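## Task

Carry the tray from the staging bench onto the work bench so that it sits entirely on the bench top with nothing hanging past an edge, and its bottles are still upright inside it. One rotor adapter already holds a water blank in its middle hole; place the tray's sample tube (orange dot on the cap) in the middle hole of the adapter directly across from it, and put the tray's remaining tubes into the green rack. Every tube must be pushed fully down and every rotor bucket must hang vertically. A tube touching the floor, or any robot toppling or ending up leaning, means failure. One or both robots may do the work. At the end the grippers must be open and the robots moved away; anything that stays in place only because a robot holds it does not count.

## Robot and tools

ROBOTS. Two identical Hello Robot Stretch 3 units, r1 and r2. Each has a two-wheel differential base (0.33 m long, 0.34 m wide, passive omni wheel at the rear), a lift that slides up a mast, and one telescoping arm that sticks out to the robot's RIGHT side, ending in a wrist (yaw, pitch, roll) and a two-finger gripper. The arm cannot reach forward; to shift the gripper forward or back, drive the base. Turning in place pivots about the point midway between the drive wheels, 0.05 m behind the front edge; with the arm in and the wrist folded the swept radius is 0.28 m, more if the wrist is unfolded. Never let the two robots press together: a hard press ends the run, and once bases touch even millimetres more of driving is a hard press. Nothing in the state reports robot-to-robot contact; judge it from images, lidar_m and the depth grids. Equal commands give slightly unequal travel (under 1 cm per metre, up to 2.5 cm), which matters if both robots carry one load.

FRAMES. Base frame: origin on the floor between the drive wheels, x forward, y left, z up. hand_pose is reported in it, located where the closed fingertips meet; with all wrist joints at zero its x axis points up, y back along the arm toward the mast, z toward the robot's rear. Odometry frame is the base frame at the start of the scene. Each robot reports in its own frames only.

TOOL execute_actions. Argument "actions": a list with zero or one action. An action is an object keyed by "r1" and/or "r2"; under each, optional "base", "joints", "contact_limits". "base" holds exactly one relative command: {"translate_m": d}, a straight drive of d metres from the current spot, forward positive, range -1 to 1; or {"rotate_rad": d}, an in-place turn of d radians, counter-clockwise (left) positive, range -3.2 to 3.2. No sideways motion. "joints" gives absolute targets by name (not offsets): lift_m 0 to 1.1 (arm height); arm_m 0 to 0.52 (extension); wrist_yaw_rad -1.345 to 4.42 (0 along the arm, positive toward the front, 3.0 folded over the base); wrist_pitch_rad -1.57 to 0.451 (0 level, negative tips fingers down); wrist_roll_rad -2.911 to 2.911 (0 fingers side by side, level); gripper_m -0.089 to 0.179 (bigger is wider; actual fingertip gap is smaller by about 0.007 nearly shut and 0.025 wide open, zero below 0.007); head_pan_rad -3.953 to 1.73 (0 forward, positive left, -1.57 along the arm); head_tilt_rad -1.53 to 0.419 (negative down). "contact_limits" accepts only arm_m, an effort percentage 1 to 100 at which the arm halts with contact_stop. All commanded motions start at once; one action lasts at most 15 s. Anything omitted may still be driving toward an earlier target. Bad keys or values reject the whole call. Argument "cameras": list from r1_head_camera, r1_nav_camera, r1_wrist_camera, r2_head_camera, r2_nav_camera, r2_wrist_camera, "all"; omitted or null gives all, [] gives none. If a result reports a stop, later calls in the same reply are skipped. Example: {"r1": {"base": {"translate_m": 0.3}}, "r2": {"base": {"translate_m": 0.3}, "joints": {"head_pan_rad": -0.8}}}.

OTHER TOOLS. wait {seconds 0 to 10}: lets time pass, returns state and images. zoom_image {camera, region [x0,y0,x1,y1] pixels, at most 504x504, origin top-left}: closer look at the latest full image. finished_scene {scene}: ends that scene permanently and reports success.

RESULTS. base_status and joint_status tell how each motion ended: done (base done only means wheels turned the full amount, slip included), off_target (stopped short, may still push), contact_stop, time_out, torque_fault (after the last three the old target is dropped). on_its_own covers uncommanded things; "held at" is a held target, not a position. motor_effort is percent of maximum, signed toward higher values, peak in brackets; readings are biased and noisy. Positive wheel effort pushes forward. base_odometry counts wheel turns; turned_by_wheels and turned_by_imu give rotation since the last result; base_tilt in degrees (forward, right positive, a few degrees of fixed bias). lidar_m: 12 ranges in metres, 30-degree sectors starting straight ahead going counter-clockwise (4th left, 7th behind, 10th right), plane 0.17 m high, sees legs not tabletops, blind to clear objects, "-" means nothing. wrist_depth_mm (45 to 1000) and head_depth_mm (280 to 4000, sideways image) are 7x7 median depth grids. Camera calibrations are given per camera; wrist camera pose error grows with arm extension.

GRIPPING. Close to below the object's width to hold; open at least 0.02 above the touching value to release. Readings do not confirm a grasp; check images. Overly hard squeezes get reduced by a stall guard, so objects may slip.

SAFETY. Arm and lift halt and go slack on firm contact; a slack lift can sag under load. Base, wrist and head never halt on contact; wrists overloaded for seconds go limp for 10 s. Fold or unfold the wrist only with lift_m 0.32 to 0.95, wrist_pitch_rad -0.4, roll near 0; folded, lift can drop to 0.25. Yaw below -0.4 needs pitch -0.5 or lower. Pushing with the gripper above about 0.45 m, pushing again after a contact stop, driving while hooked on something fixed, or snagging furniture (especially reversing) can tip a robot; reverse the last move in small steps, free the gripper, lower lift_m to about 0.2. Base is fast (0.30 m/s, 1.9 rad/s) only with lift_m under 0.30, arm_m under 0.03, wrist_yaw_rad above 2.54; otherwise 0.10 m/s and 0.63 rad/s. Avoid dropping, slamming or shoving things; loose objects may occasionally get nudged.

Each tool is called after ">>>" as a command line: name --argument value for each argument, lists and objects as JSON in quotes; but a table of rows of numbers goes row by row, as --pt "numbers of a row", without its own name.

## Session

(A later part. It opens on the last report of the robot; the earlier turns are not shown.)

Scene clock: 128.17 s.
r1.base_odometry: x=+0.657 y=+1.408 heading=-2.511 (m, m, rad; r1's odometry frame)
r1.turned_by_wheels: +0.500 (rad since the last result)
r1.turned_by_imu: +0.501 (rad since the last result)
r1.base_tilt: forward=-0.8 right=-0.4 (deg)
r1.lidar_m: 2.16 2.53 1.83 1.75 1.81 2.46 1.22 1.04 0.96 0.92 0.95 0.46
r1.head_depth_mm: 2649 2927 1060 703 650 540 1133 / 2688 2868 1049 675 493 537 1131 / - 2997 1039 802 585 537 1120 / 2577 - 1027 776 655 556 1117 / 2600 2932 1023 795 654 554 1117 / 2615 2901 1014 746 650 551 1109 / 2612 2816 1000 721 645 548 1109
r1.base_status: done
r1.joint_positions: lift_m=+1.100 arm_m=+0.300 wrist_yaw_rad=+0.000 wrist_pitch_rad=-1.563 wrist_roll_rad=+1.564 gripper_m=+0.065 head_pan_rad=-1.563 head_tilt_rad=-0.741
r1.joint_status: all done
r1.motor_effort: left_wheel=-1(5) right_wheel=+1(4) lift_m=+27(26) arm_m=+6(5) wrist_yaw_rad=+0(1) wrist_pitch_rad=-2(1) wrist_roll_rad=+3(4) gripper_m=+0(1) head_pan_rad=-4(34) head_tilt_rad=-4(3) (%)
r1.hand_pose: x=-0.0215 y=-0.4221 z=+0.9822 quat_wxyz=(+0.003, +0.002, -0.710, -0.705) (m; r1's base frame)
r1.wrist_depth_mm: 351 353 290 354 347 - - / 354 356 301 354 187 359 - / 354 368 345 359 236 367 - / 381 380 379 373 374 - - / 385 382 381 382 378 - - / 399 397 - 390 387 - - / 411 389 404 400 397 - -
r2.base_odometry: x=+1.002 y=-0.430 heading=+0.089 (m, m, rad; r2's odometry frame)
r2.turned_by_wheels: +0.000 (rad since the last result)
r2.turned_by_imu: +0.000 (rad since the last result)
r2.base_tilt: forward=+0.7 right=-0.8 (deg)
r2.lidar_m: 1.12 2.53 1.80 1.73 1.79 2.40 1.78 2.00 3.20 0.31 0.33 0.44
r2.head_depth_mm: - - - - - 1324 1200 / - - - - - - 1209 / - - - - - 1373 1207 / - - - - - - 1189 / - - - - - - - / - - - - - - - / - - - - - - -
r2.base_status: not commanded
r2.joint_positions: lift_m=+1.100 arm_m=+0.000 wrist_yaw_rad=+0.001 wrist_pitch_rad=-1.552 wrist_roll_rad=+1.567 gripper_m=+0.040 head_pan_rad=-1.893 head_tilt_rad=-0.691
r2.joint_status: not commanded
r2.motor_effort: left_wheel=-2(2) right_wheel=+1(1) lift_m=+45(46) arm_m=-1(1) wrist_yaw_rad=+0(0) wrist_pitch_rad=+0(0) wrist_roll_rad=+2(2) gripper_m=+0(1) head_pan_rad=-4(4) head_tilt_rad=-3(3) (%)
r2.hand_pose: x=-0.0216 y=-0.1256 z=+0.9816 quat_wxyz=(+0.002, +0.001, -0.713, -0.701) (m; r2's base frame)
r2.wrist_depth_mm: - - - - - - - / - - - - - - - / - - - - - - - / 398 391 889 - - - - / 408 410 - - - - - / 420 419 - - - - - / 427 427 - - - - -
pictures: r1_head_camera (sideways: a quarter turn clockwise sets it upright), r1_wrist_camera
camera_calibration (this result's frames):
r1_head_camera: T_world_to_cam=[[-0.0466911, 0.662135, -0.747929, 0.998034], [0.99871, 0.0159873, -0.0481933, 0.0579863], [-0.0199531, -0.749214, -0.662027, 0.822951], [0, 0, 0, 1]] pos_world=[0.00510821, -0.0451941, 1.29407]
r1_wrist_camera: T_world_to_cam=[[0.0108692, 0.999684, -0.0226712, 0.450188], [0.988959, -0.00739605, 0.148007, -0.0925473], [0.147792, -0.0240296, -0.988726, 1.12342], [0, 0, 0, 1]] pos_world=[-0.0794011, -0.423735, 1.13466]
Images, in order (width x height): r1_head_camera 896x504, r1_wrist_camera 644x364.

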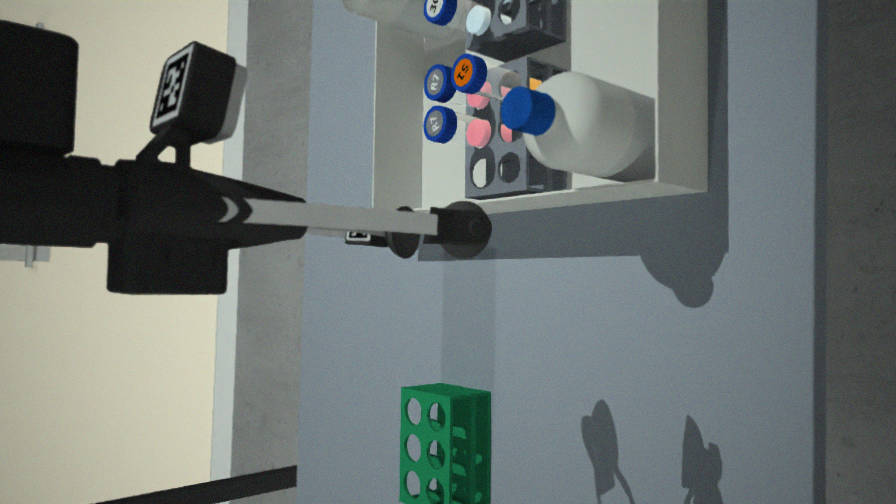

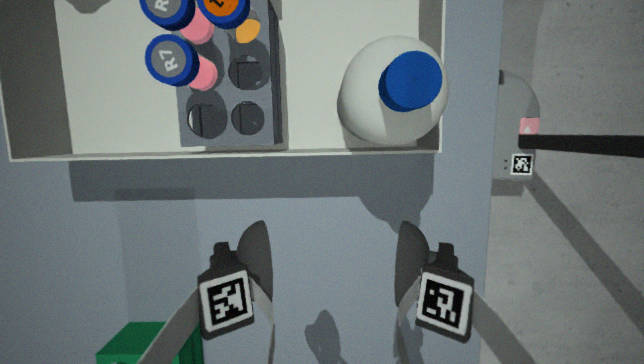

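>>> execute_actions --actions '[{"r1":{"base":{"translate_m":-0.11},"joints":{"arm_m":0.414,"lift_m":1.05}}}]' --cameras '["r1_wrist_camera"]'

Scene clock: 131.87 s.
r1.base_odometry: x=+0.745 y=+1.473 heading=-2.511 (m, m, rad; r1's odometry frame)
r1.turned_by_wheels: +0.000 (rad since the last result)
r1.turned_by_imu: +0.000 (rad since the last result)
r1.base_tilt: forward=-0.8 right=-0.3 (deg)
r1.lidar_m: 2.28 2.54 1.83 1.75 1.81 2.45 1.12 0.94 0.96 0.92 0.95 0.56
r1.head_depth_mm: 2695 2936 1057 735 648 547 1136 / 2581 2880 1048 695 645 543 1129 / - 2968 1038 734 642 542 1128 / 2612 - 1031 683 491 535 1121 / 2595 2917 1020 771 624 539 1114 / 2583 2936 1008 791 649 551 1106 / 2602 2895 1004 763 644 549 1109
r1.base_status: done
r1.joint_positions: lift_m=+1.050 arm_m=+0.414 wrist_yaw_rad=+0.000 wrist_pitch_rad=-1.563 wrist_roll_rad=+1.564 gripper_m=+0.065 head_pan_rad=-1.563 head_tilt_rad=-0.741
r1.joint_status: all done
r1.motor_effort: left_wheel=-2(5) right_wheel=+1(2) lift_m=+22(24) arm_m=+5(5) wrist_yaw_rad=+0(1) wrist_pitch_rad=-2(1) wrist_roll_rad=+3(3) gripper_m=+1(0) head_pan_rad=-4(4) head_tilt_rad=-3(3) (%)
r1.hand_pose: x=-0.0215 y=-0.5361 z=+0.9324 quat_wxyz=(+0.003, +0.002, -0.710, -0.705) (m; r1's base frame)
r1.wrist_depth_mm: 305 265 302 189 298 299 268 / 315 305 312 254 307 307 267 / 319 308 311 287 312 313 285 / 327 301 323 260 320 318 285 / 336 326 331 206 325 235 189 / 345 283 - 273 276 254 182 / 356 348 354 347 346 345 348
r2.base_odometry: x=+1.002 y=-0.430 heading=+0.089 (m, m, rad; r2's odometry frame)
r2.turned_by_wheels: +0.000 (rad since the last result)
r2.turned_by_imu: +0.000 (rad since the last result)
r2.base_tilt: forward=+0.7 right=-0.8 (deg)
r2.lidar_m: 1.12 2.52 1.81 1.73 1.79 2.41 1.79 2.00 3.19 0.31 0.33 0.44
r2.head_depth_mm: - - - - - 1334 1204 / - - - - - - 1210 / - - - - - 1366 1212 / - - - - - - 1187 / - - - - - - - / - - - - - - - / - - - - - - -
r2.base_status: not commanded
r2.joint_positions: lift_m=+1.100 arm_m=+0.000 wrist_yaw_rad=+0.001 wrist_pitch_rad=-1.552 wrist_roll_rad=+1.567 gripper_m=+0.040 head_pan_rad=-1.893 head_tilt_rad=-0.691
r2.joint_status: not commanded
r2.motor_effort: left_wheel=-2(2) right_wheel=+1(1) lift_m=+46(45) arm_m=-1(1) wrist_yaw_rad=-1(0) wrist_pitch_rad=+0(0) wrist_roll_rad=+2(2) gripper_m=+0(1) head_pan_rad=-4(4) head_tilt_rad=-4(3) (%)
r2.hand_pose: x=-0.0216 y=-0.1256 z=+0.9816 quat_wxyz=(+0.002, +0.001, -0.713, -0.701) (m; r2's base frame)
r2.wrist_depth_mm: - - - - - - - / - - - - - - - / - - - - - - - / 399 394 884 - - - - / 408 403 - - - - - / 422 416 - - - - - / 430 430 - - - - -
pictures: r1_wrist_camera
camera_calibration (this result's frames):
r1_wrist_camera: T_world_to_cam=[[0.0108844, 0.999681, -0.0227765, 0.563145], [0.988959, -0.00739544, 0.148008, -0.0860244], [0.147792, -0.0241359, -0.988724, 1.07141], [0, 0, 0, 1]] pos_world=[-0.079401, -0.537742, 1.08489]
Images, in order (width x height): r1_wrist_camera 644x364.

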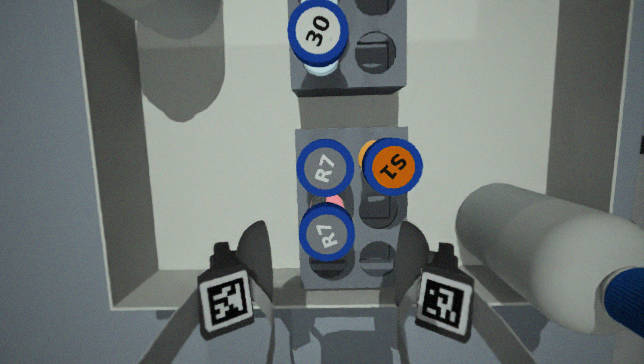

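>>> execute_actions --actions '[{"r1":{"base":{"translate_m":-0.004},"joints":{"arm_m":0.42,"lift_m":0.988}}}]' --cameras '["r1_wrist_camera"]'

>>> execute_actions --actions '[{"r1":{"joints":{"gripper_m":0.0}}}]' --cameras '[]'

>>> execute_actions --actions '[{"r1":{"joints":{"lift_m":1.1}}}]' --cameras '["r1_wrist_camera"]'

>>> execute_actions --actions '[{"r1":{"base":{"translate_m":0.3},"joints":{"arm_m":0.47,"head_pan_rad":-1.3}}}]' --cameras '["r1_wrist_camera","r1_head_camera"]'

Scene clock: 136.57 s.
r1.base_odometry: x=+0.749 y=+1.475 heading=-2.511 (m, m, rad; r1's odometry frame)
r1.turned_by_wheels: +0.000 (rad since the last result)
r1.turned_by_imu: +0.000 (rad since the last result)
r1.base_tilt: forward=-0.8 right=-0.3 (deg)
r1.lidar_m: 2.28 2.54 1.83 1.75 1.81 2.45 1.11 0.94 0.96 0.92 0.95 0.56
r1.head_depth_mm: 2554 - 1016 749 644 547 1132 / 2546 3060 1002 691 645 545 1126 / 2497 - 997 756 642 541 1123 / 2565 2837 953 750 494 534 1114 / 2619 2920 1020 795 590 541 1118 / 2601 2927 1009 792 650 551 1108 / 2602 2906 998 764 644 548 1107
r1.base_status: done
r1.joint_positions: lift_m=+0.988 arm_m=+0.420 wrist_yaw_rad=+0.000 wrist_pitch_rad=-1.563 wrist_roll_rad=+1.564 gripper_m=+0.065 head_pan_rad=-1.563 head_tilt_rad=-0.741
r1.joint_status: all done
r1.motor_effort: left_wheel=-1(5) right_wheel=+1(2) lift_m=+22(24) arm_m=+4(5) wrist_yaw_rad=+0(0) wrist_pitch_rad=-1(2) wrist_roll_rad=+3(3) gripper_m=+0(1) head_pan_rad=-4(5) head_tilt_rad=-3(4) (%)
r1.hand_pose: x=-0.0215 y=-0.5421 z=+0.8704 quat_wxyz=(+0.003, +0.002, -0.710, -0.705) (m; r1's base frame)
r1.wrist_depth_mm: 211 244 244 129 214 240 241 / 209 249 251 191 227 248 245 / 209 256 256 252 253 251 249 / 207 260 261 138 138 258 254 / 216 267 267 153 202 248 192 / 215 272 - 145 207 261 164 / 228 232 219 213 213 223 162
r2.base_odometry: x=+1.002 y=-0.430 heading=+0.089 (m, m, rad; r2's odometry frame)
r2.turned_by_wheels: +0.000 (rad since the last result)
r2.turned_by_imu: +0.000 (rad since the last result)
r2.base_tilt: forward=+0.7 right=-0.9 (deg)
r2.lidar_m: 1.12 2.52 1.81 1.74 1.79 2.41 1.79 2.01 3.23 0.31 0.33 0.44
r2.head_depth_mm: - - - - - 1338 1202 / - - - - - - 1208 / - - - - - 1365 1210 / - - - - - - 1189 / - - - - - - - / - - - - - - - / - - - - - - -
r2.base_status: not commanded
r2.joint_positions: lift_m=+1.100 arm_m=+0.000 wrist_yaw_rad=+0.001 wrist_pitch_rad=-1.552 wrist_roll_rad=+1.567 gripper_m=+0.040 head_pan_rad=-1.893 head_tilt_rad=-0.691
r2.joint_status: not commanded
r2.motor_effort: left_wheel=-2(2) right_wheel=+1(1) lift_m=+46(45) arm_m=-1(1) wrist_yaw_rad=+0(0) wrist_pitch_rad=+0(0) wrist_roll_rad=+2(2) gripper_m=+1(1) head_pan_rad=-4(4) head_tilt_rad=-3(3) (%)
r2.hand_pose: x=-0.0216 y=-0.1256 z=+0.9816 quat_wxyz=(+0.002, +0.001, -0.713, -0.701) (m; r2's base frame)
r2.wrist_depth_mm: - - - - - - - / - - - - - - - / - - - - - - - / 398 392 889 - - - - / 407 408 - - - - - / 420 415 - - - - - / 434 427 - - - - -
pictures: r1_wrist_camera
camera_calibration (this result's frames):
r1_wrist_camera: T_world_to_cam=[[0.0108843, 0.999681, -0.0227763, 0.567734], [0.988959, -0.00739545, 0.148008, -0.0768939], [0.147792, -0.0241358, -0.988724, 1.00998], [0, 0, 0, 1]] pos_world=[-0.079401, -0.543745, 1.0229]
Images, in order (width x height): r1_wrist_camera 644x364.

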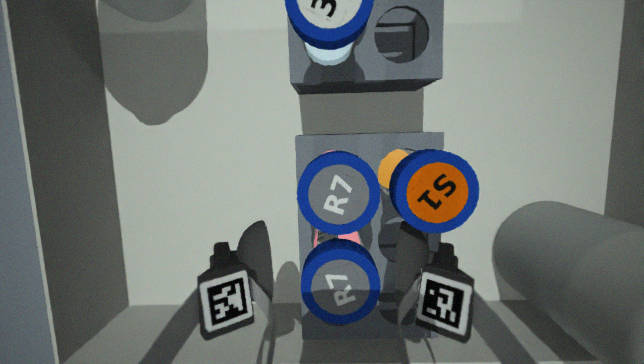

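Scene clock: 137.70 s.
r1.base_odometry: x=+0.749 y=+1.475 heading=-2.511 (m, m, rad; r1's odometry frame)
r1.turned_by_wheels: +0.000 (rad since the last result)
r1.turned_by_imu: +0.000 (rad since the last result)
r1.base_tilt: forward=-0.7 right=-0.3 (deg)
r1.lidar_m: 2.27 2.54 1.83 1.76 1.81 2.45 1.11 0.94 0.96 0.92 0.95 0.56
r1.head_depth_mm: 2559 - 1014 750 643 547 1133 / 2530 3039 1006 688 643 544 1131 / 2487 - 997 755 642 541 1124 / 2547 2853 949 696 493 534 1121 / 2605 2919 1019 795 590 541 1116 / 2583 2913 1011 790 649 551 1108 / 2581 2877 999 763 646 549 1108
r1.base_status: not commanded
r1.joint_positions: lift_m=+0.988 arm_m=+0.420 wrist_yaw_rad=+0.000 wrist_pitch_rad=-1.563 wrist_roll_rad=+1.564 gripper_m=+0.001 head_pan_rad=-1.563 head_tilt_rad=-0.741
r1.joint_status: all done
r1.motor_effort: left_wheel=-2(2) right_wheel=+1(1) lift_m=+22(22) arm_m=+5(4) wrist_yaw_rad=+0(0) wrist_pitch_rad=-1(1) wrist_roll_rad=+3(3) gripper_m=-12(87) head_pan_rad=-4(4) head_tilt_rad=-3(3) (%)
r1.hand_pose: x=-0.0215 y=-0.5421 z=+0.8704 quat_wxyz=(+0.003, +0.002, -0.710, -0.705) (m; r1's base frame)
r1.wrist_depth_mm: 211 246 244 130 213 241 241 / 208 251 249 191 228 246 244 / 207 256 256 253 253 250 250 / 207 257 259 138 137 256 255 / 217 264 265 149 204 246 191 / 215 269 274 141 - 262 163 / 226 232 217 213 213 222 161
r2.base_odometry: x=+1.002 y=-0.430 heading=+0.089 (m, m, rad; r2's odometry frame)
r2.turned_by_wheels: +0.000 (rad since the last result)
r2.turned_by_imu: +0.000 (rad since the last result)
r2.base_tilt: forward=+0.8 right=-0.8 (deg)
r2.lidar_m: 1.11 2.53 1.81 1.73 1.78 2.40 1.79 2.00 3.21 0.31 0.33 0.44
r2.head_depth_mm: - - - - - 1333 1204 / - - - - - - 1209 / - - - - - 1368 1212 / - - - - - - 1186 / - - - - - - - / - - - - - - - / - - - - - - -
r2.base_status: not commanded
r2.joint_positions: lift_m=+1.100 arm_m=+0.000 wrist_yaw_rad=+0.001 wrist_pitch_rad=-1.552 wrist_roll_rad=+1.567 gripper_m=+0.040 head_pan_rad=-1.893 head_tilt_rad=-0.691
r2.joint_status: not commanded
r2.motor_effort: left_wheel=-2(1) right_wheel=+1(1) lift_m=+46(45) arm_m=-1(1) wrist_yaw_rad=+0(0) wrist_pitch_rad=+0(0) wrist_roll_rad=+2(2) gripper_m=+1(1) head_pan_rad=-4(4) head_tilt_rad=-3(3) (%)
r2.hand_pose: x=-0.0216 y=-0.1256 z=+0.9816 quat_wxyz=(+0.002, +0.001, -0.713, -0.701) (m; r2's base frame)
r2.wrist_depth_mm: - - - - - - - / - - - - - - - / - - - - - - - / 398 393 912 - - - - / 408 404 - - - - - / 421 420 - - - - - / 423 427 - - - - -
pictures: none
No camera images: the call's "cameras" was empty. Leave "cameras" out to get every camera's image.

Scene clock: 139.57 s.
r1.base_odometry: x=+0.749 y=+1.475 heading=-2.511 (m, m, rad; r1's odometry frame)
r1.turned_by_wheels: +0.000 (rad since the last result)
r1.turned_by_imu: +0.000 (rad since the last result)
r1.base_tilt: forward=-0.8 right=-0.3 (deg)
r1.lidar_m: 2.28 2.54 1.83 1.76 1.81 2.45 1.11 0.94 0.96 0.92 0.95 0.56
r1.head_depth_mm: 2614 2949 1056 749 643 547 1135 / 2621 2987 1045 688 644 544 1128 / - 2973 1045 756 643 542 1124 / 2515 3019 1025 708 493 534 1118 / 2607 2908 1018 795 589 540 1116 / 2628 2933 1007 788 650 551 1109 / 2624 2938 1000 763 646 548 1105
r1.base_status: not commanded
r1.joint_positions: lift_m=+1.100 arm_m=+0.420 wrist_yaw_rad=+0.000 wrist_pitch_rad=-1.563 wrist_roll_rad=+1.564 gripper_m=+0.001 head_pan_rad=-1.563 head_tilt_rad=-0.741
r1.joint_status: all done
r1.motor_effort: left_wheel=-2(1) right_wheel=+1(2) lift_m=+27(25) arm_m=+5(4) wrist_yaw_rad=+0(0) wrist_pitch_rad=-1(2) wrist_roll_rad=+3(3) gripper_m=-12(13) head_pan_rad=-5(4) head_tilt_rad=-3(3) (%)
r1.hand_pose: x=-0.0215 y=-0.5421 z=+0.9822 quat_wxyz=(+0.003, +0.002, -0.710, -0.705) (m; r1's base frame)
r1.wrist_depth_mm: 355 299 328 292 341 342 347 / 364 356 356 299 346 356 354 / 374 368 363 362 357 356 358 / 384 377 374 315 368 351 371 / 385 384 377 229 377 249 375 / 397 395 360 142 - 343 203 / 409 406 405 398 406 398 -
r2.base_odometry: x=+1.002 y=-0.430 heading=+0.089 (m, m, rad; r2's odometry frame)
r2.turned_by_wheels: +0.000 (rad since the last result)
r2.turned_by_imu: +0.000 (rad since the last result)
r2.base_tilt: forward=+0.7 right=-0.9 (deg)
r2.lidar_m: 1.12 2.52 1.82 1.73 1.78 2.40 1.78 2.00 3.20 0.31 0.33 0.44
r2.head_depth_mm: - - - - - 1330 1207 / - - - - - - 1206 / - - - - - 1367 1210 / - - - - - - 1186 / - - - - - - - / - - - - - - - / - - - - - - -
r2.base_status: not commanded
r2.joint_positions: lift_m=+1.100 arm_m=+0.000 wrist_yaw_rad=+0.001 wrist_pitch_rad=-1.552 wrist_roll_rad=+1.567 gripper_m=+0.040 head_pan_rad=-1.893 head_tilt_rad=-0.691
r2.joint_status: not commanded
r2.motor_effort: left_wheel=-2(2) right_wheel=+1(1) lift_m=+45(45) arm_m=-1(1) wrist_yaw_rad=+0(1) wrist_pitch_rad=+0(0) wrist_roll_rad=+2(2) gripper_m=+0(0) head_pan_rad=-4(4) head_tilt_rad=-3(3) (%)
r2.hand_pose: x=-0.0216 y=-0.1256 z=+0.9816 quat_wxyz=(+0.002, +0.001, -0.713, -0.701) (m; r2's base frame)
r2.wrist_depth_mm: - - - - - - - / - - - - - - - / - - - - - - - / 394 393 875 - - - - / 408 405 - - - - - / 413 412 - - - - - / 430 432 - - - - -
pictures: r1_wrist_camera
camera_calibration (this result's frames):
r1_wrist_camera: T_world_to_cam=[[0.0108847, 0.999681, -0.0227763, 0.57028], [0.988959, -0.00739583, 0.148008, -0.0934335], [0.147792, -0.0241359, -0.988724, 1.12046], [0, 0, 0, 1]] pos_world=[-0.079401, -0.543746, 1.13465]
Images, in order (width x height): r1_wrist_camera 644x364.

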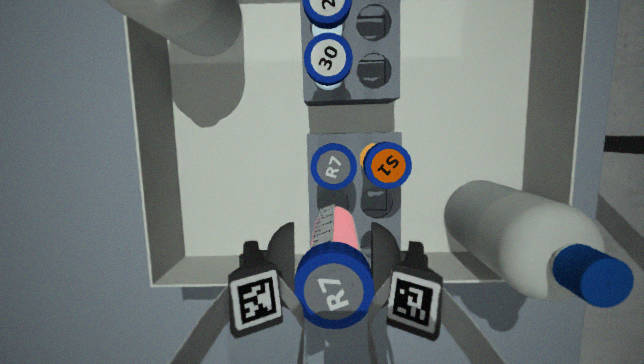

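Scene clock: 143.90 s.
r1.base_odometry: x=+0.506 y=+1.298 heading=-2.511 (m, m, rad; r1's odometry frame)
r1.turned_by_wheels: +0.000 (rad since the last result)
r1.turned_by_imu: +0.001 (rad since the last result)
r1.base_tilt: forward=-0.7 right=-0.2 (deg)
r1.lidar_m: 1.98 2.54 1.84 1.76 1.82 2.46 1.22 1.23 0.95 0.92 0.33 2.16
r1.head_depth_mm: 2426 2815 2572 818 668 565 490 / 2573 2883 2578 745 665 563 497 / 2557 2938 1038 759 661 559 505 / 2650 2951 1026 801 656 557 1117 / 2733 3044 2493 796 653 554 1137 / 2828 3101 2456 1946 649 552 728 / 2932 3180 2442 1915 1567 550 1170
r1.base_status: done
r1.joint_positions: lift_m=+1.100 arm_m=+0.470 wrist_yaw_rad=+0.000 wrist_pitch_rad=-1.563 wrist_roll_rad=+1.564 gripper_m=+0.001 head_pan_rad=-1.307 head_tilt_rad=-0.741
r1.joint_status: all done
r1.motor_effort: left_wheel=-1(1) right_wheel=+1(4) lift_m=+27(27) arm_m=+5(5) wrist_yaw_rad=+0(0) wrist_pitch_rad=-2(2) wrist_roll_rad=+3(3) gripper_m=-12(12) head_pan_rad=+4(34) head_tilt_rad=-3(4) (%)
r1.hand_pose: x=-0.0215 y=-0.5921 z=+0.9822 quat_wxyz=(+0.003, +0.002, -0.710, -0.705) (m; r1's base frame)
r1.wrist_depth_mm: 354 351 349 350 353 351 344 / 366 361 356 363 360 353 355 / 367 368 369 369 364 360 364 / 388 380 380 368 370 369 369 / 384 384 384 232 377 382 376 / 403 395 393 141 - 383 387 / 404 402 402 401 402 391 400
r2.base_odometry: x=+1.002 y=-0.430 heading=+0.089 (m, m, rad; r2's odometry frame)
r2.turned_by_wheels: +0.000 (rad since the last result)
r2.turned_by_imu: +0.000 (rad since the last result)
r2.base_tilt: forward=+0.7 right=-0.7 (deg)
r2.lidar_m: 1.12 2.52 1.81 1.73 1.78 2.40 1.78 2.00 3.21 0.31 0.33 0.44
r2.head_depth_mm: - - - - - 1330 1202 / - - - - - - 1208 / - - - - - 1365 1209 / - - - - - - 1188 / - - - - - - - / - - - - - - - / - - - - - - -
r2.base_status: not commanded
r2.joint_positions: lift_m=+1.100 arm_m=+0.000 wrist_yaw_rad=+0.001 wrist_pitch_rad=-1.552 wrist_roll_rad=+1.567 gripper_m=+0.040 head_pan_rad=-1.893 head_tilt_rad=-0.691
r2.joint_status: not commanded
r2.motor_effort: left_wheel=-2(2) right_wheel=+1(1) lift_m=+45(45) arm_m=-1(1) wrist_yaw_rad=+0(0) wrist_pitch_rad=+0(0) wrist_roll_rad=+2(2) gripper_m=+1(0) head_pan_rad=-4(4) head_tilt_rad=-3(3) (%)
r2.hand_pose: x=-0.0216 y=-0.1256 z=+0.9816 quat_wxyz=(+0.002, +0.001, -0.713, -0.701) (m; r2's base frame)
r2.wrist_depth_mm: - - - - - - - / - - - - - - - / - - - - - - - / 398 394 897 - - - - / 407 405 - - - - - / 419 410 - - - - - / 429 425 - - - - -
pictures: r1_head_camera (sideways: a quarter turn clockwise sets it upright), r1_wrist_camera
camera_calibration (this result's frames):
r1_head_camera: T_world_to_cam=[[-0.212879, 0.628718, -0.747928, 0.999047], [0.962094, 0.268426, -0.0481933, 0.0582097], [0.170463, -0.729837, -0.662028, 0.82179], [0, 0, 0, 1]] pos_world=[0.0165876, -0.0439716, 1.29407]
r1_wrist_camera: T_world_to_cam=[[0.0108845, 0.999681, -0.0228073, 0.620307], [0.988959, -0.00739099, 0.148008, -0.0938007], [0.147792, -0.0241665, -0.988723, 1.11924], [0, 0, 0, 1]] pos_world=[-0.079401, -0.593754, 1.13465]
Images, in order (width x height): r1_head_camera 896x504, r1_wrist_camera 644x364.

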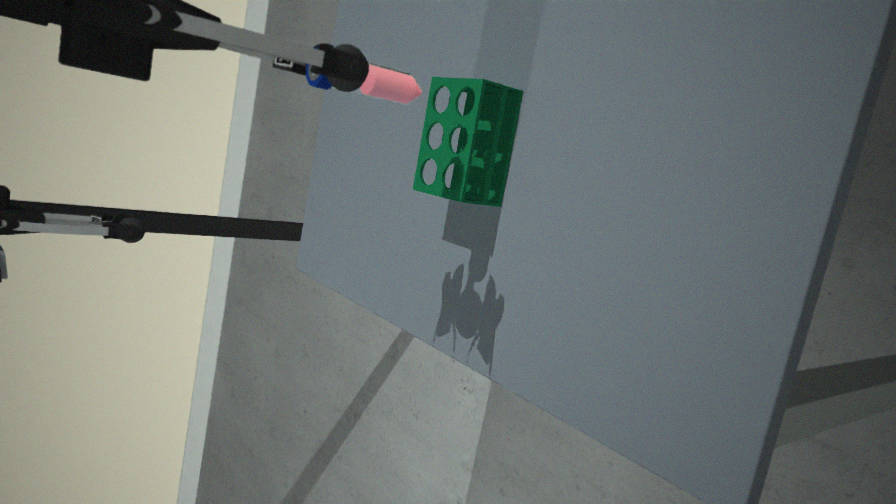

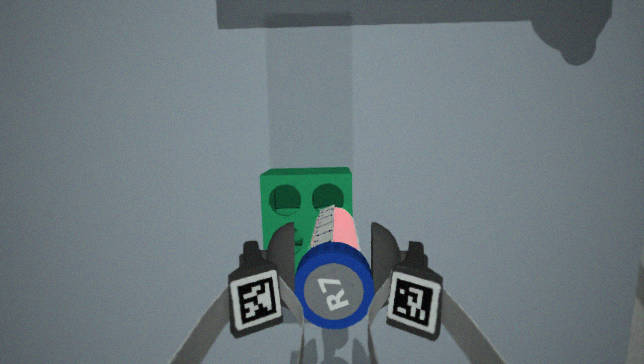

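>>> execute_actions --actions '[{"r1":{"joints":{"arm_m":0.511,"lift_m":1.075}}}]' --cameras '["r1_wrist_camera","r1_head_camera"]'

>>> zoom_image --camera "r1_head_camera" --region '[300,30,540,210]'

Scene clock: 147.47 s.
r1.base_odometry: x=+0.506 y=+1.298 heading=-2.511 (m, m, rad; r1's odometry frame)
r1.turned_by_wheels: +0.000 (rad since the last result)
r1.turned_by_imu: +0.000 (rad since the last result)
r1.base_tilt: forward=-0.8 right=-0.3 (deg)
r1.lidar_m: 1.98 2.54 1.84 1.76 1.82 2.45 1.22 1.23 0.96 0.92 0.33 2.16
r1.head_depth_mm: 2462 2851 1780 822 669 565 490 / 2570 2862 2574 744 665 561 497 / 2562 2919 1037 757 659 559 504 / 2616 2969 1031 801 657 556 1118 / 2747 3027 2476 796 651 554 1134 / 2782 3067 2474 1918 648 551 729 / 2897 3172 2455 1918 1578 548 1163
r1.base_status: not commanded
r1.joint_positions: lift_m=+1.075 arm_m=+0.511 wrist_yaw_rad=+0.000 wrist_pitch_rad=-1.563 wrist_roll_rad=+1.564 gripper_m=+0.001 head_pan_rad=-1.307 head_tilt_rad=-0.741
r1.joint_status: all done
r1.motor_effort: left_wheel=-2(1) right_wheel=+1(1) lift_m=+22(26) arm_m=+6(6) wrist_yaw_rad=-1(1) wrist_pitch_rad=-1(2) wrist_roll_rad=+3(3) gripper_m=-12(12) head_pan_rad=+4(5) head_tilt_rad=-3(4) (%)
r1.hand_pose: x=-0.0215 y=-0.6331 z=+0.9574 quat_wxyz=(+0.003, +0.002, -0.710, -0.705) (m; r1's base frame)
r1.wrist_depth_mm: 332 333 328 328 323 325 326 / 335 336 336 333 330 334 331 / 347 340 338 343 343 338 341 / 355 354 351 345 351 347 345 / 361 361 356 228 358 352 352 / 367 366 364 141 - 362 359 / 380 374 377 371 377 370 369
r2.base_odometry: x=+1.002 y=-0.430 heading=+0.089 (m, m, rad; r2's odometry frame)
r2.turned_by_wheels: +0.000 (rad since the last result)
r2.turned_by_imu: +0.000 (rad since the last result)
r2.base_tilt: forward=+0.6 right=-0.8 (deg)
r2.lidar_m: 1.12 2.53 1.81 1.73 1.79 2.40 1.79 2.00 3.22 0.31 0.33 0.44
r2.head_depth_mm: - - - - - 1331 1208 / - - - - - - 1207 / - - - - - 1363 1205 / - - - - - - 1184 / - - - - - - - / - - - - - - - / - - - - - - -
r2.base_status: not commanded
r2.joint_positions: lift_m=+1.100 arm_m=+0.000 wrist_yaw_rad=+0.001 wrist_pitch_rad=-1.552 wrist_roll_rad=+1.567 gripper_m=+0.040 head_pan_rad=-1.893 head_tilt_rad=-0.691
r2.joint_status: not commanded
r2.motor_effort: left_wheel=-2(2) right_wheel=+1(1) lift_m=+46(45) arm_m=-1(1) wrist_yaw_rad=+0(0) wrist_pitch_rad=+0(0) wrist_roll_rad=+2(2) gripper_m=+0(0) head_pan_rad=-4(4) head_tilt_rad=-3(2) (%)
r2.hand_pose: x=-0.0216 y=-0.1256 z=+0.9816 quat_wxyz=(+0.002, +0.001, -0.713, -0.701) (m; r2's base frame)
r2.wrist_depth_mm: - - - - - - - / - - - - - - - / - - - - - - - / 399 390 896 - - - - / 408 406 - - - - - / 415 417 - - - - - / 431 428 - - - - -
pictures: r1_head_camera (sideways: a quarter turn clockwise sets it upright), r1_wrist_camera
camera_calibration (this result's frames):
r1_head_camera: T_world_to_cam=[[-0.212887, 0.628715, -0.747928, 0.999047], [0.96209, 0.268439, -0.0481933, 0.0582097], [0.170473, -0.729834, -0.662028, 0.821789], [0, 0, 0, 1]] pos_world=[0.0165882, -0.0439715, 1.29407]
r1_wrist_camera: T_world_to_cam=[[0.0108842, 0.999679, -0.022865, 0.660793], [0.988959, -0.00738217, 0.148008, -0.0904338], [0.147792, -0.0242235, -0.988722, 1.09373], [0, 0, 0, 1]] pos_world=[-0.079401, -0.634754, 1.10989]
Images, in order (width x height): r1_head_camera 896x504, r1_wrist_camera 644x364.

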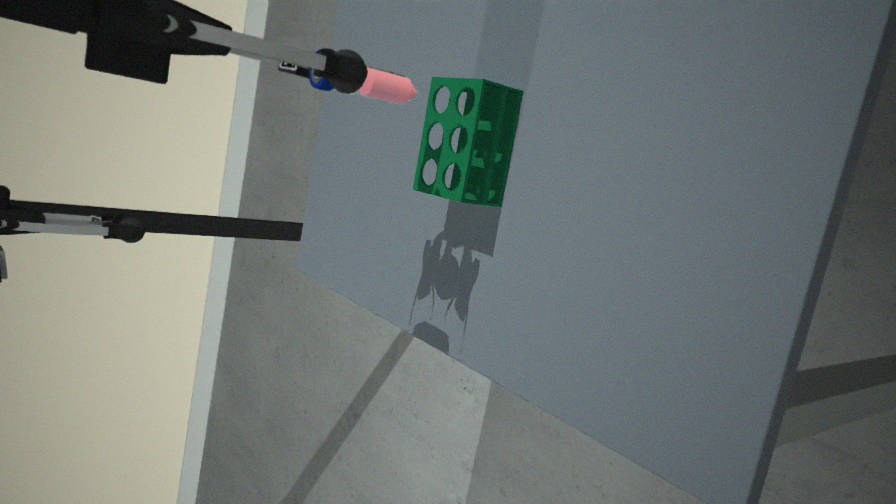

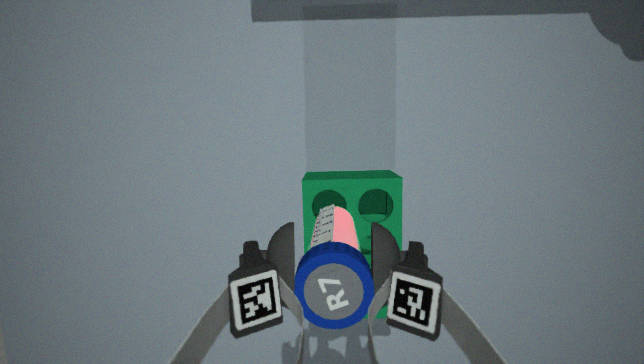

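Region (300, 30, 540, 210) of r1_head_camera's 896x504 image, scaled by 2.100, with more detail than that image has; it fills the top 378 rows of this view, and the rest is white.

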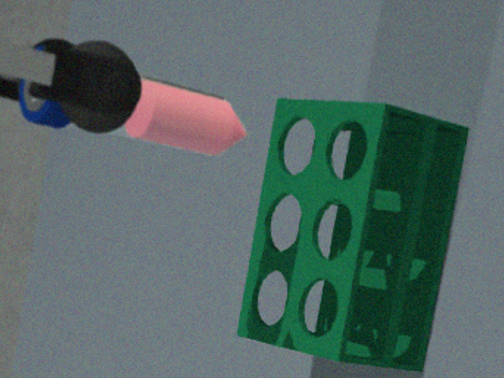

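>>> execute_actions --actions '[{"r1":{"joints":{"lift_m":1.04}}}]' --cameras '["r1_wrist_camera","r1_head_camera"]'

Scene clock: 153.63 s.
r1.base_odometry: x=+0.506 y=+1.298 heading=-2.511 (m, m, rad; r1's odometry frame)
r1.turned_by_wheels: +0.000 (rad since the last result)
r1.turned_by_imu: +0.000 (rad since the last result)
r1.base_tilt: forward=-0.7 right=-0.3 (deg)
r1.lidar_m: 1.98 2.55 1.84 1.76 1.82 2.46 1.22 1.23 0.96 0.92 0.33 2.17
r1.head_depth_mm: 2465 - 1788 817 669 566 488 / 2548 2860 2601 741 665 561 498 / 2554 2933 1037 757 660 560 505 / 2632 2963 1027 802 656 557 1119 / 2742 3051 2474 798 652 553 1131 / 2800 3082 2459 1934 649 551 727 / 2866 3125 2456 1916 1580 548 1168
r1.base_status: not commanded
r1.joint_positions: lift_m=+1.040 arm_m=+0.511 wrist_yaw_rad=+0.000 wrist_pitch_rad=-1.563 wrist_roll_rad=+1.564 gripper_m=+0.001 head_pan_rad=-1.307 head_tilt_rad=-0.741
r1.joint_status: all done
r1.motor_effort: left_wheel=-2(1) right_wheel=+1(2) lift_m=+22(24) arm_m=+6(5) wrist_yaw_rad=+0(0) wrist_pitch_rad=-1(2) wrist_roll_rad=+3(3) gripper_m=-12(12) head_pan_rad=+5(5) head_tilt_rad=-3(4) (%)
r1.hand_pose: x=-0.0215 y=-0.6331 z=+0.9224 quat_wxyz=(+0.003, +0.002, -0.710, -0.705) (m; r1's base frame)
r1.wrist_depth_mm: 298 298 296 295 294 291 291 / 306 300 305 301 300 298 298 / 314 308 308 308 303 304 303 / 316 314 317 309 311 311 313 / 325 326 325 228 321 319 317 / 334 332 329 142 - 323 323 / 341 339 338 334 335 330 330
r2.base_odometry: x=+1.002 y=-0.430 heading=+0.089 (m, m, rad; r2's odometry frame)
r2.turned_by_wheels: +0.000 (rad since the last result)
r2.turned_by_imu: +0.000 (rad since the last result)
r2.base_tilt: forward=+0.7 right=-0.8 (deg)
r2.lidar_m: 1.12 2.52 1.81 1.73 1.78 2.40 1.79 2.01 3.22 0.31 0.33 0.44
r2.head_depth_mm: - - - - - 1328 1203 / - - - - - - 1209 / - - - - - 1365 1209 / - - - - - - 1187 / - - - - - - - / - - - - - - - / - - - - - - -
r2.base_status: not commanded
r2.joint_positions: lift_m=+1.100 arm_m=+0.000 wrist_yaw_rad=+0.001 wrist_pitch_rad=-1.552 wrist_roll_rad=+1.567 gripper_m=+0.040 head_pan_rad=-1.893 head_tilt_rad=-0.691
r2.joint_status: not commanded
r2.motor_effort: left_wheel=-1(2) right_wheel=+1(1) lift_m=+46(45) arm_m=-1(1) wrist_yaw_rad=+0(0) wrist_pitch_rad=+0(0) wrist_roll_rad=+2(2) gripper_m=+1(0) head_pan_rad=-4(4) head_tilt_rad=-3(3) (%)
r2.hand_pose: x=-0.0216 y=-0.1256 z=+0.9816 quat_wxyz=(+0.002, +0.001, -0.713, -0.701) (m; r2's base frame)
r2.wrist_depth_mm: - - - - - - - / - - - - - - - / - - - - - - - / 399 400 907 - - - - / 408 403 - - - - - / 420 416 - - - - - / 433 431 - - - - -
pictures: r1_head_camera (sideways: a quarter turn clockwise sets it upright), r1_wrist_camera
camera_calibration (this result's frames):
r1_head_camera: T_world_to_cam=[[-0.212887, 0.628715, -0.747928, 0.999047], [0.96209, 0.268439, -0.0481933, 0.0582097], [0.170473, -0.729834, -0.662028, 0.82179], [0, 0, 0, 1]] pos_world=[0.0165882, -0.0439715, 1.29407]
r1_wrist_camera: T_world_to_cam=[[0.0108844, 0.999679, -0.022865, 0.659993], [0.988959, -0.0073824, 0.148008, -0.0852537], [0.147792, -0.0242235, -0.988722, 1.05912], [0, 0, 0, 1]] pos_world=[-0.079401, -0.634755, 1.07489]
Images, in order (width x height): r1_head_camera 896x504, r1_wrist_camera 644x364.

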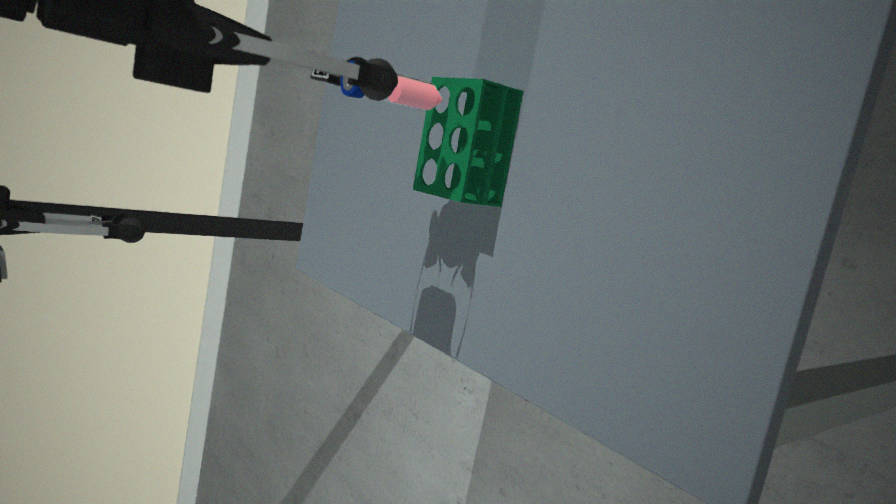

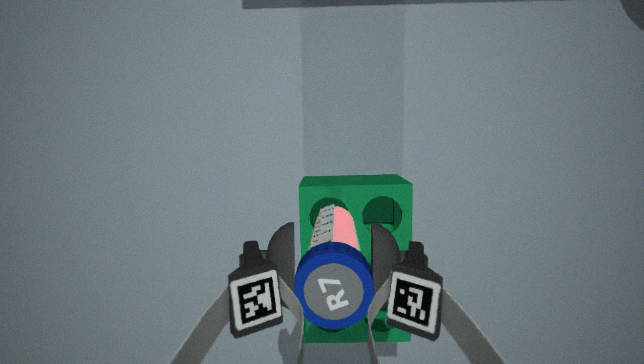

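>>> execute_actions --actions '[{"r1":{"joints":{"lift_m":1.015}}}]' --cameras '["r1_wrist_camera","r1_head_camera"]'

>>> zoom_image --camera "r1_head_camera" --region '[320,30,560,220]'

Scene clock: 155.83 s.
r1.base_odometry: x=+0.506 y=+1.298 heading=-2.511 (m, m, rad; r1's odometry frame)
r1.turned_by_wheels: +0.000 (rad since the last result)
r1.turned_by_imu: +0.000 (rad since the last result)
r1.base_tilt: forward=-0.7 right=-0.3 (deg)
r1.lidar_m: 1.98 2.54 1.84 1.76 1.82 2.45 1.23 1.23 0.96 0.92 0.33 2.16
r1.head_depth_mm: 2513 - 1805 816 668 566 489 / 2546 2842 2576 741 666 562 497 / 2586 2923 1039 756 660 560 505 / 2631 2949 1030 803 656 558 1117 / 2737 2993 2485 798 652 553 1132 / 2817 3064 2461 1920 649 551 727 / 2901 3113 2436 1916 1578 548 1164
r1.base_status: not commanded
r1.joint_positions: lift_m=+1.015 arm_m=+0.511 wrist_yaw_rad=+0.000 wrist_pitch_rad=-1.562 wrist_roll_rad=+1.564 gripper_m=+0.001 head_pan_rad=-1.307 head_tilt_rad=-0.741
r1.joint_status: all done
r1.motor_effort: left_wheel=-1(1) right_wheel=+2(1) lift_m=+22(20) arm_m=+6(6) wrist_yaw_rad=+0(0) wrist_pitch_rad=-2(3) wrist_roll_rad=+3(3) gripper_m=-11(12) head_pan_rad=+5(4) head_tilt_rad=-3(3) (%)
r1.hand_pose: x=-0.0215 y=-0.6334 z=+0.8974 quat_wxyz=(+0.003, +0.002, -0.710, -0.704) (m; r1's base frame)
r1.wrist_depth_mm: 275 273 276 270 271 268 267 / 281 276 278 278 276 272 274 / 289 282 282 283 281 281 283 / 292 293 291 283 284 286 285 / 301 298 299 226 291 292 292 / 308 302 305 140 - 298 298 / 315 312 311 246 272 304 304
r2.base_odometry: x=+1.002 y=-0.430 heading=+0.089 (m, m, rad; r2's odometry frame)
r2.turned_by_wheels: +0.000 (rad since the last result)
r2.turned_by_imu: +0.000 (rad since the last result)
r2.base_tilt: forward=+0.7 right=-0.8 (deg)
r2.lidar_m: 1.12 2.52 1.82 1.73 1.78 2.40 1.78 2.00 3.18 0.31 0.33 0.44
r2.head_depth_mm: - - - - - 1336 1205 / - - - - - - 1206 / - - - - - 1364 1206 / - - - - - - 1190 / - - - - - - - / - - - - - - - / - - - - - - -
r2.base_status: not commanded
r2.joint_positions: lift_m=+1.100 arm_m=+0.000 wrist_yaw_rad=+0.001 wrist_pitch_rad=-1.552 wrist_roll_rad=+1.567 gripper_m=+0.040 head_pan_rad=-1.893 head_tilt_rad=-0.691
r2.joint_status: not commanded
r2.motor_effort: left_wheel=-2(2) right_wheel=+1(1) lift_m=+45(45) arm_m=-1(1) wrist_yaw_rad=-1(0) wrist_pitch_rad=+0(0) wrist_roll_rad=+2(2) gripper_m=+0(0) head_pan_rad=-4(4) head_tilt_rad=-4(4) (%)
r2.hand_pose: x=-0.0216 y=-0.1256 z=+0.9816 quat_wxyz=(+0.002, +0.001, -0.713, -0.701) (m; r2's base frame)
r2.wrist_depth_mm: - - - - - - - / - - - - - - - / - - - - - - - / 401 390 902 - - - - / 411 406 - - - - - / 418 421 - - - - - / 440 429 - - - - -
pictures: r1_head_camera (sideways: a quarter turn clockwise sets it upright), r1_wrist_camera
camera_calibration (this result's frames):
r1_head_camera: T_world_to_cam=[[-0.212887, 0.628715, -0.747928, 0.999047], [0.96209, 0.268439, -0.0481933, 0.0582097], [0.170473, -0.729834, -0.662028, 0.82179], [0, 0, 0, 1]] pos_world=[0.0165882, -0.0439715, 1.29407]
r1_wrist_camera: T_world_to_cam=[[0.0108853, 0.99966, -0.0237065, 0.660384], [0.988959, -0.00725866, 0.148014, -0.0814798], [0.147792, -0.0250559, -0.988701, 1.03384], [0, 0, 0, 1]] pos_world=[-0.079401, -0.634847, 1.04987]
Images, in order (width x height): r1_head_camera 896x504, r1_wrist_camera 644x364.

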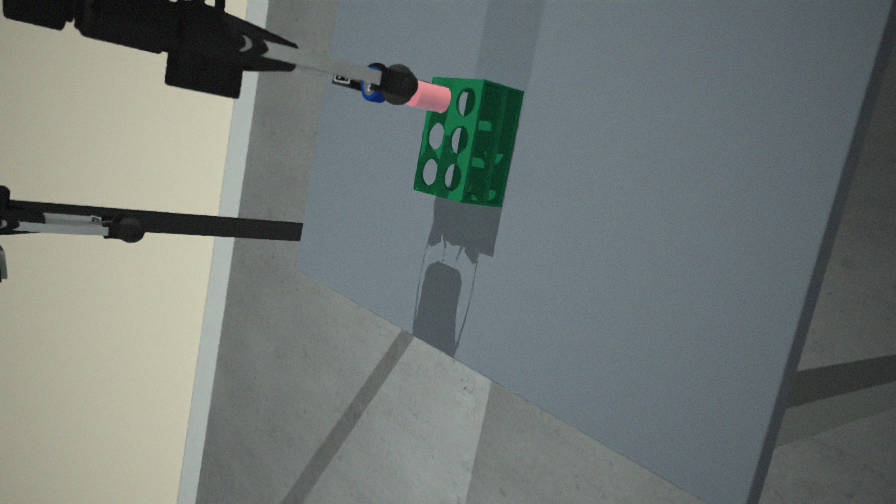

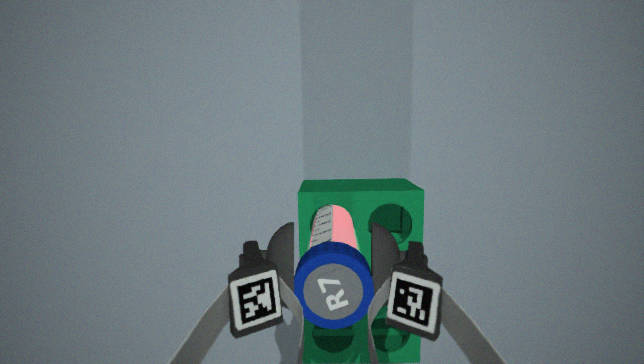

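Region (320, 30, 560, 220) of r1_head_camera's 896x504 image, scaled by 2.100, with more detail than that image has; it fills the top 399 rows of this view, and the rest is white.

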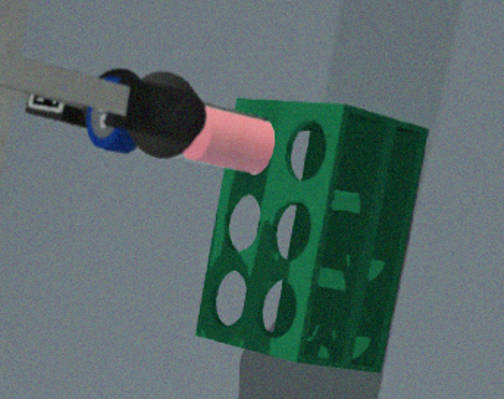

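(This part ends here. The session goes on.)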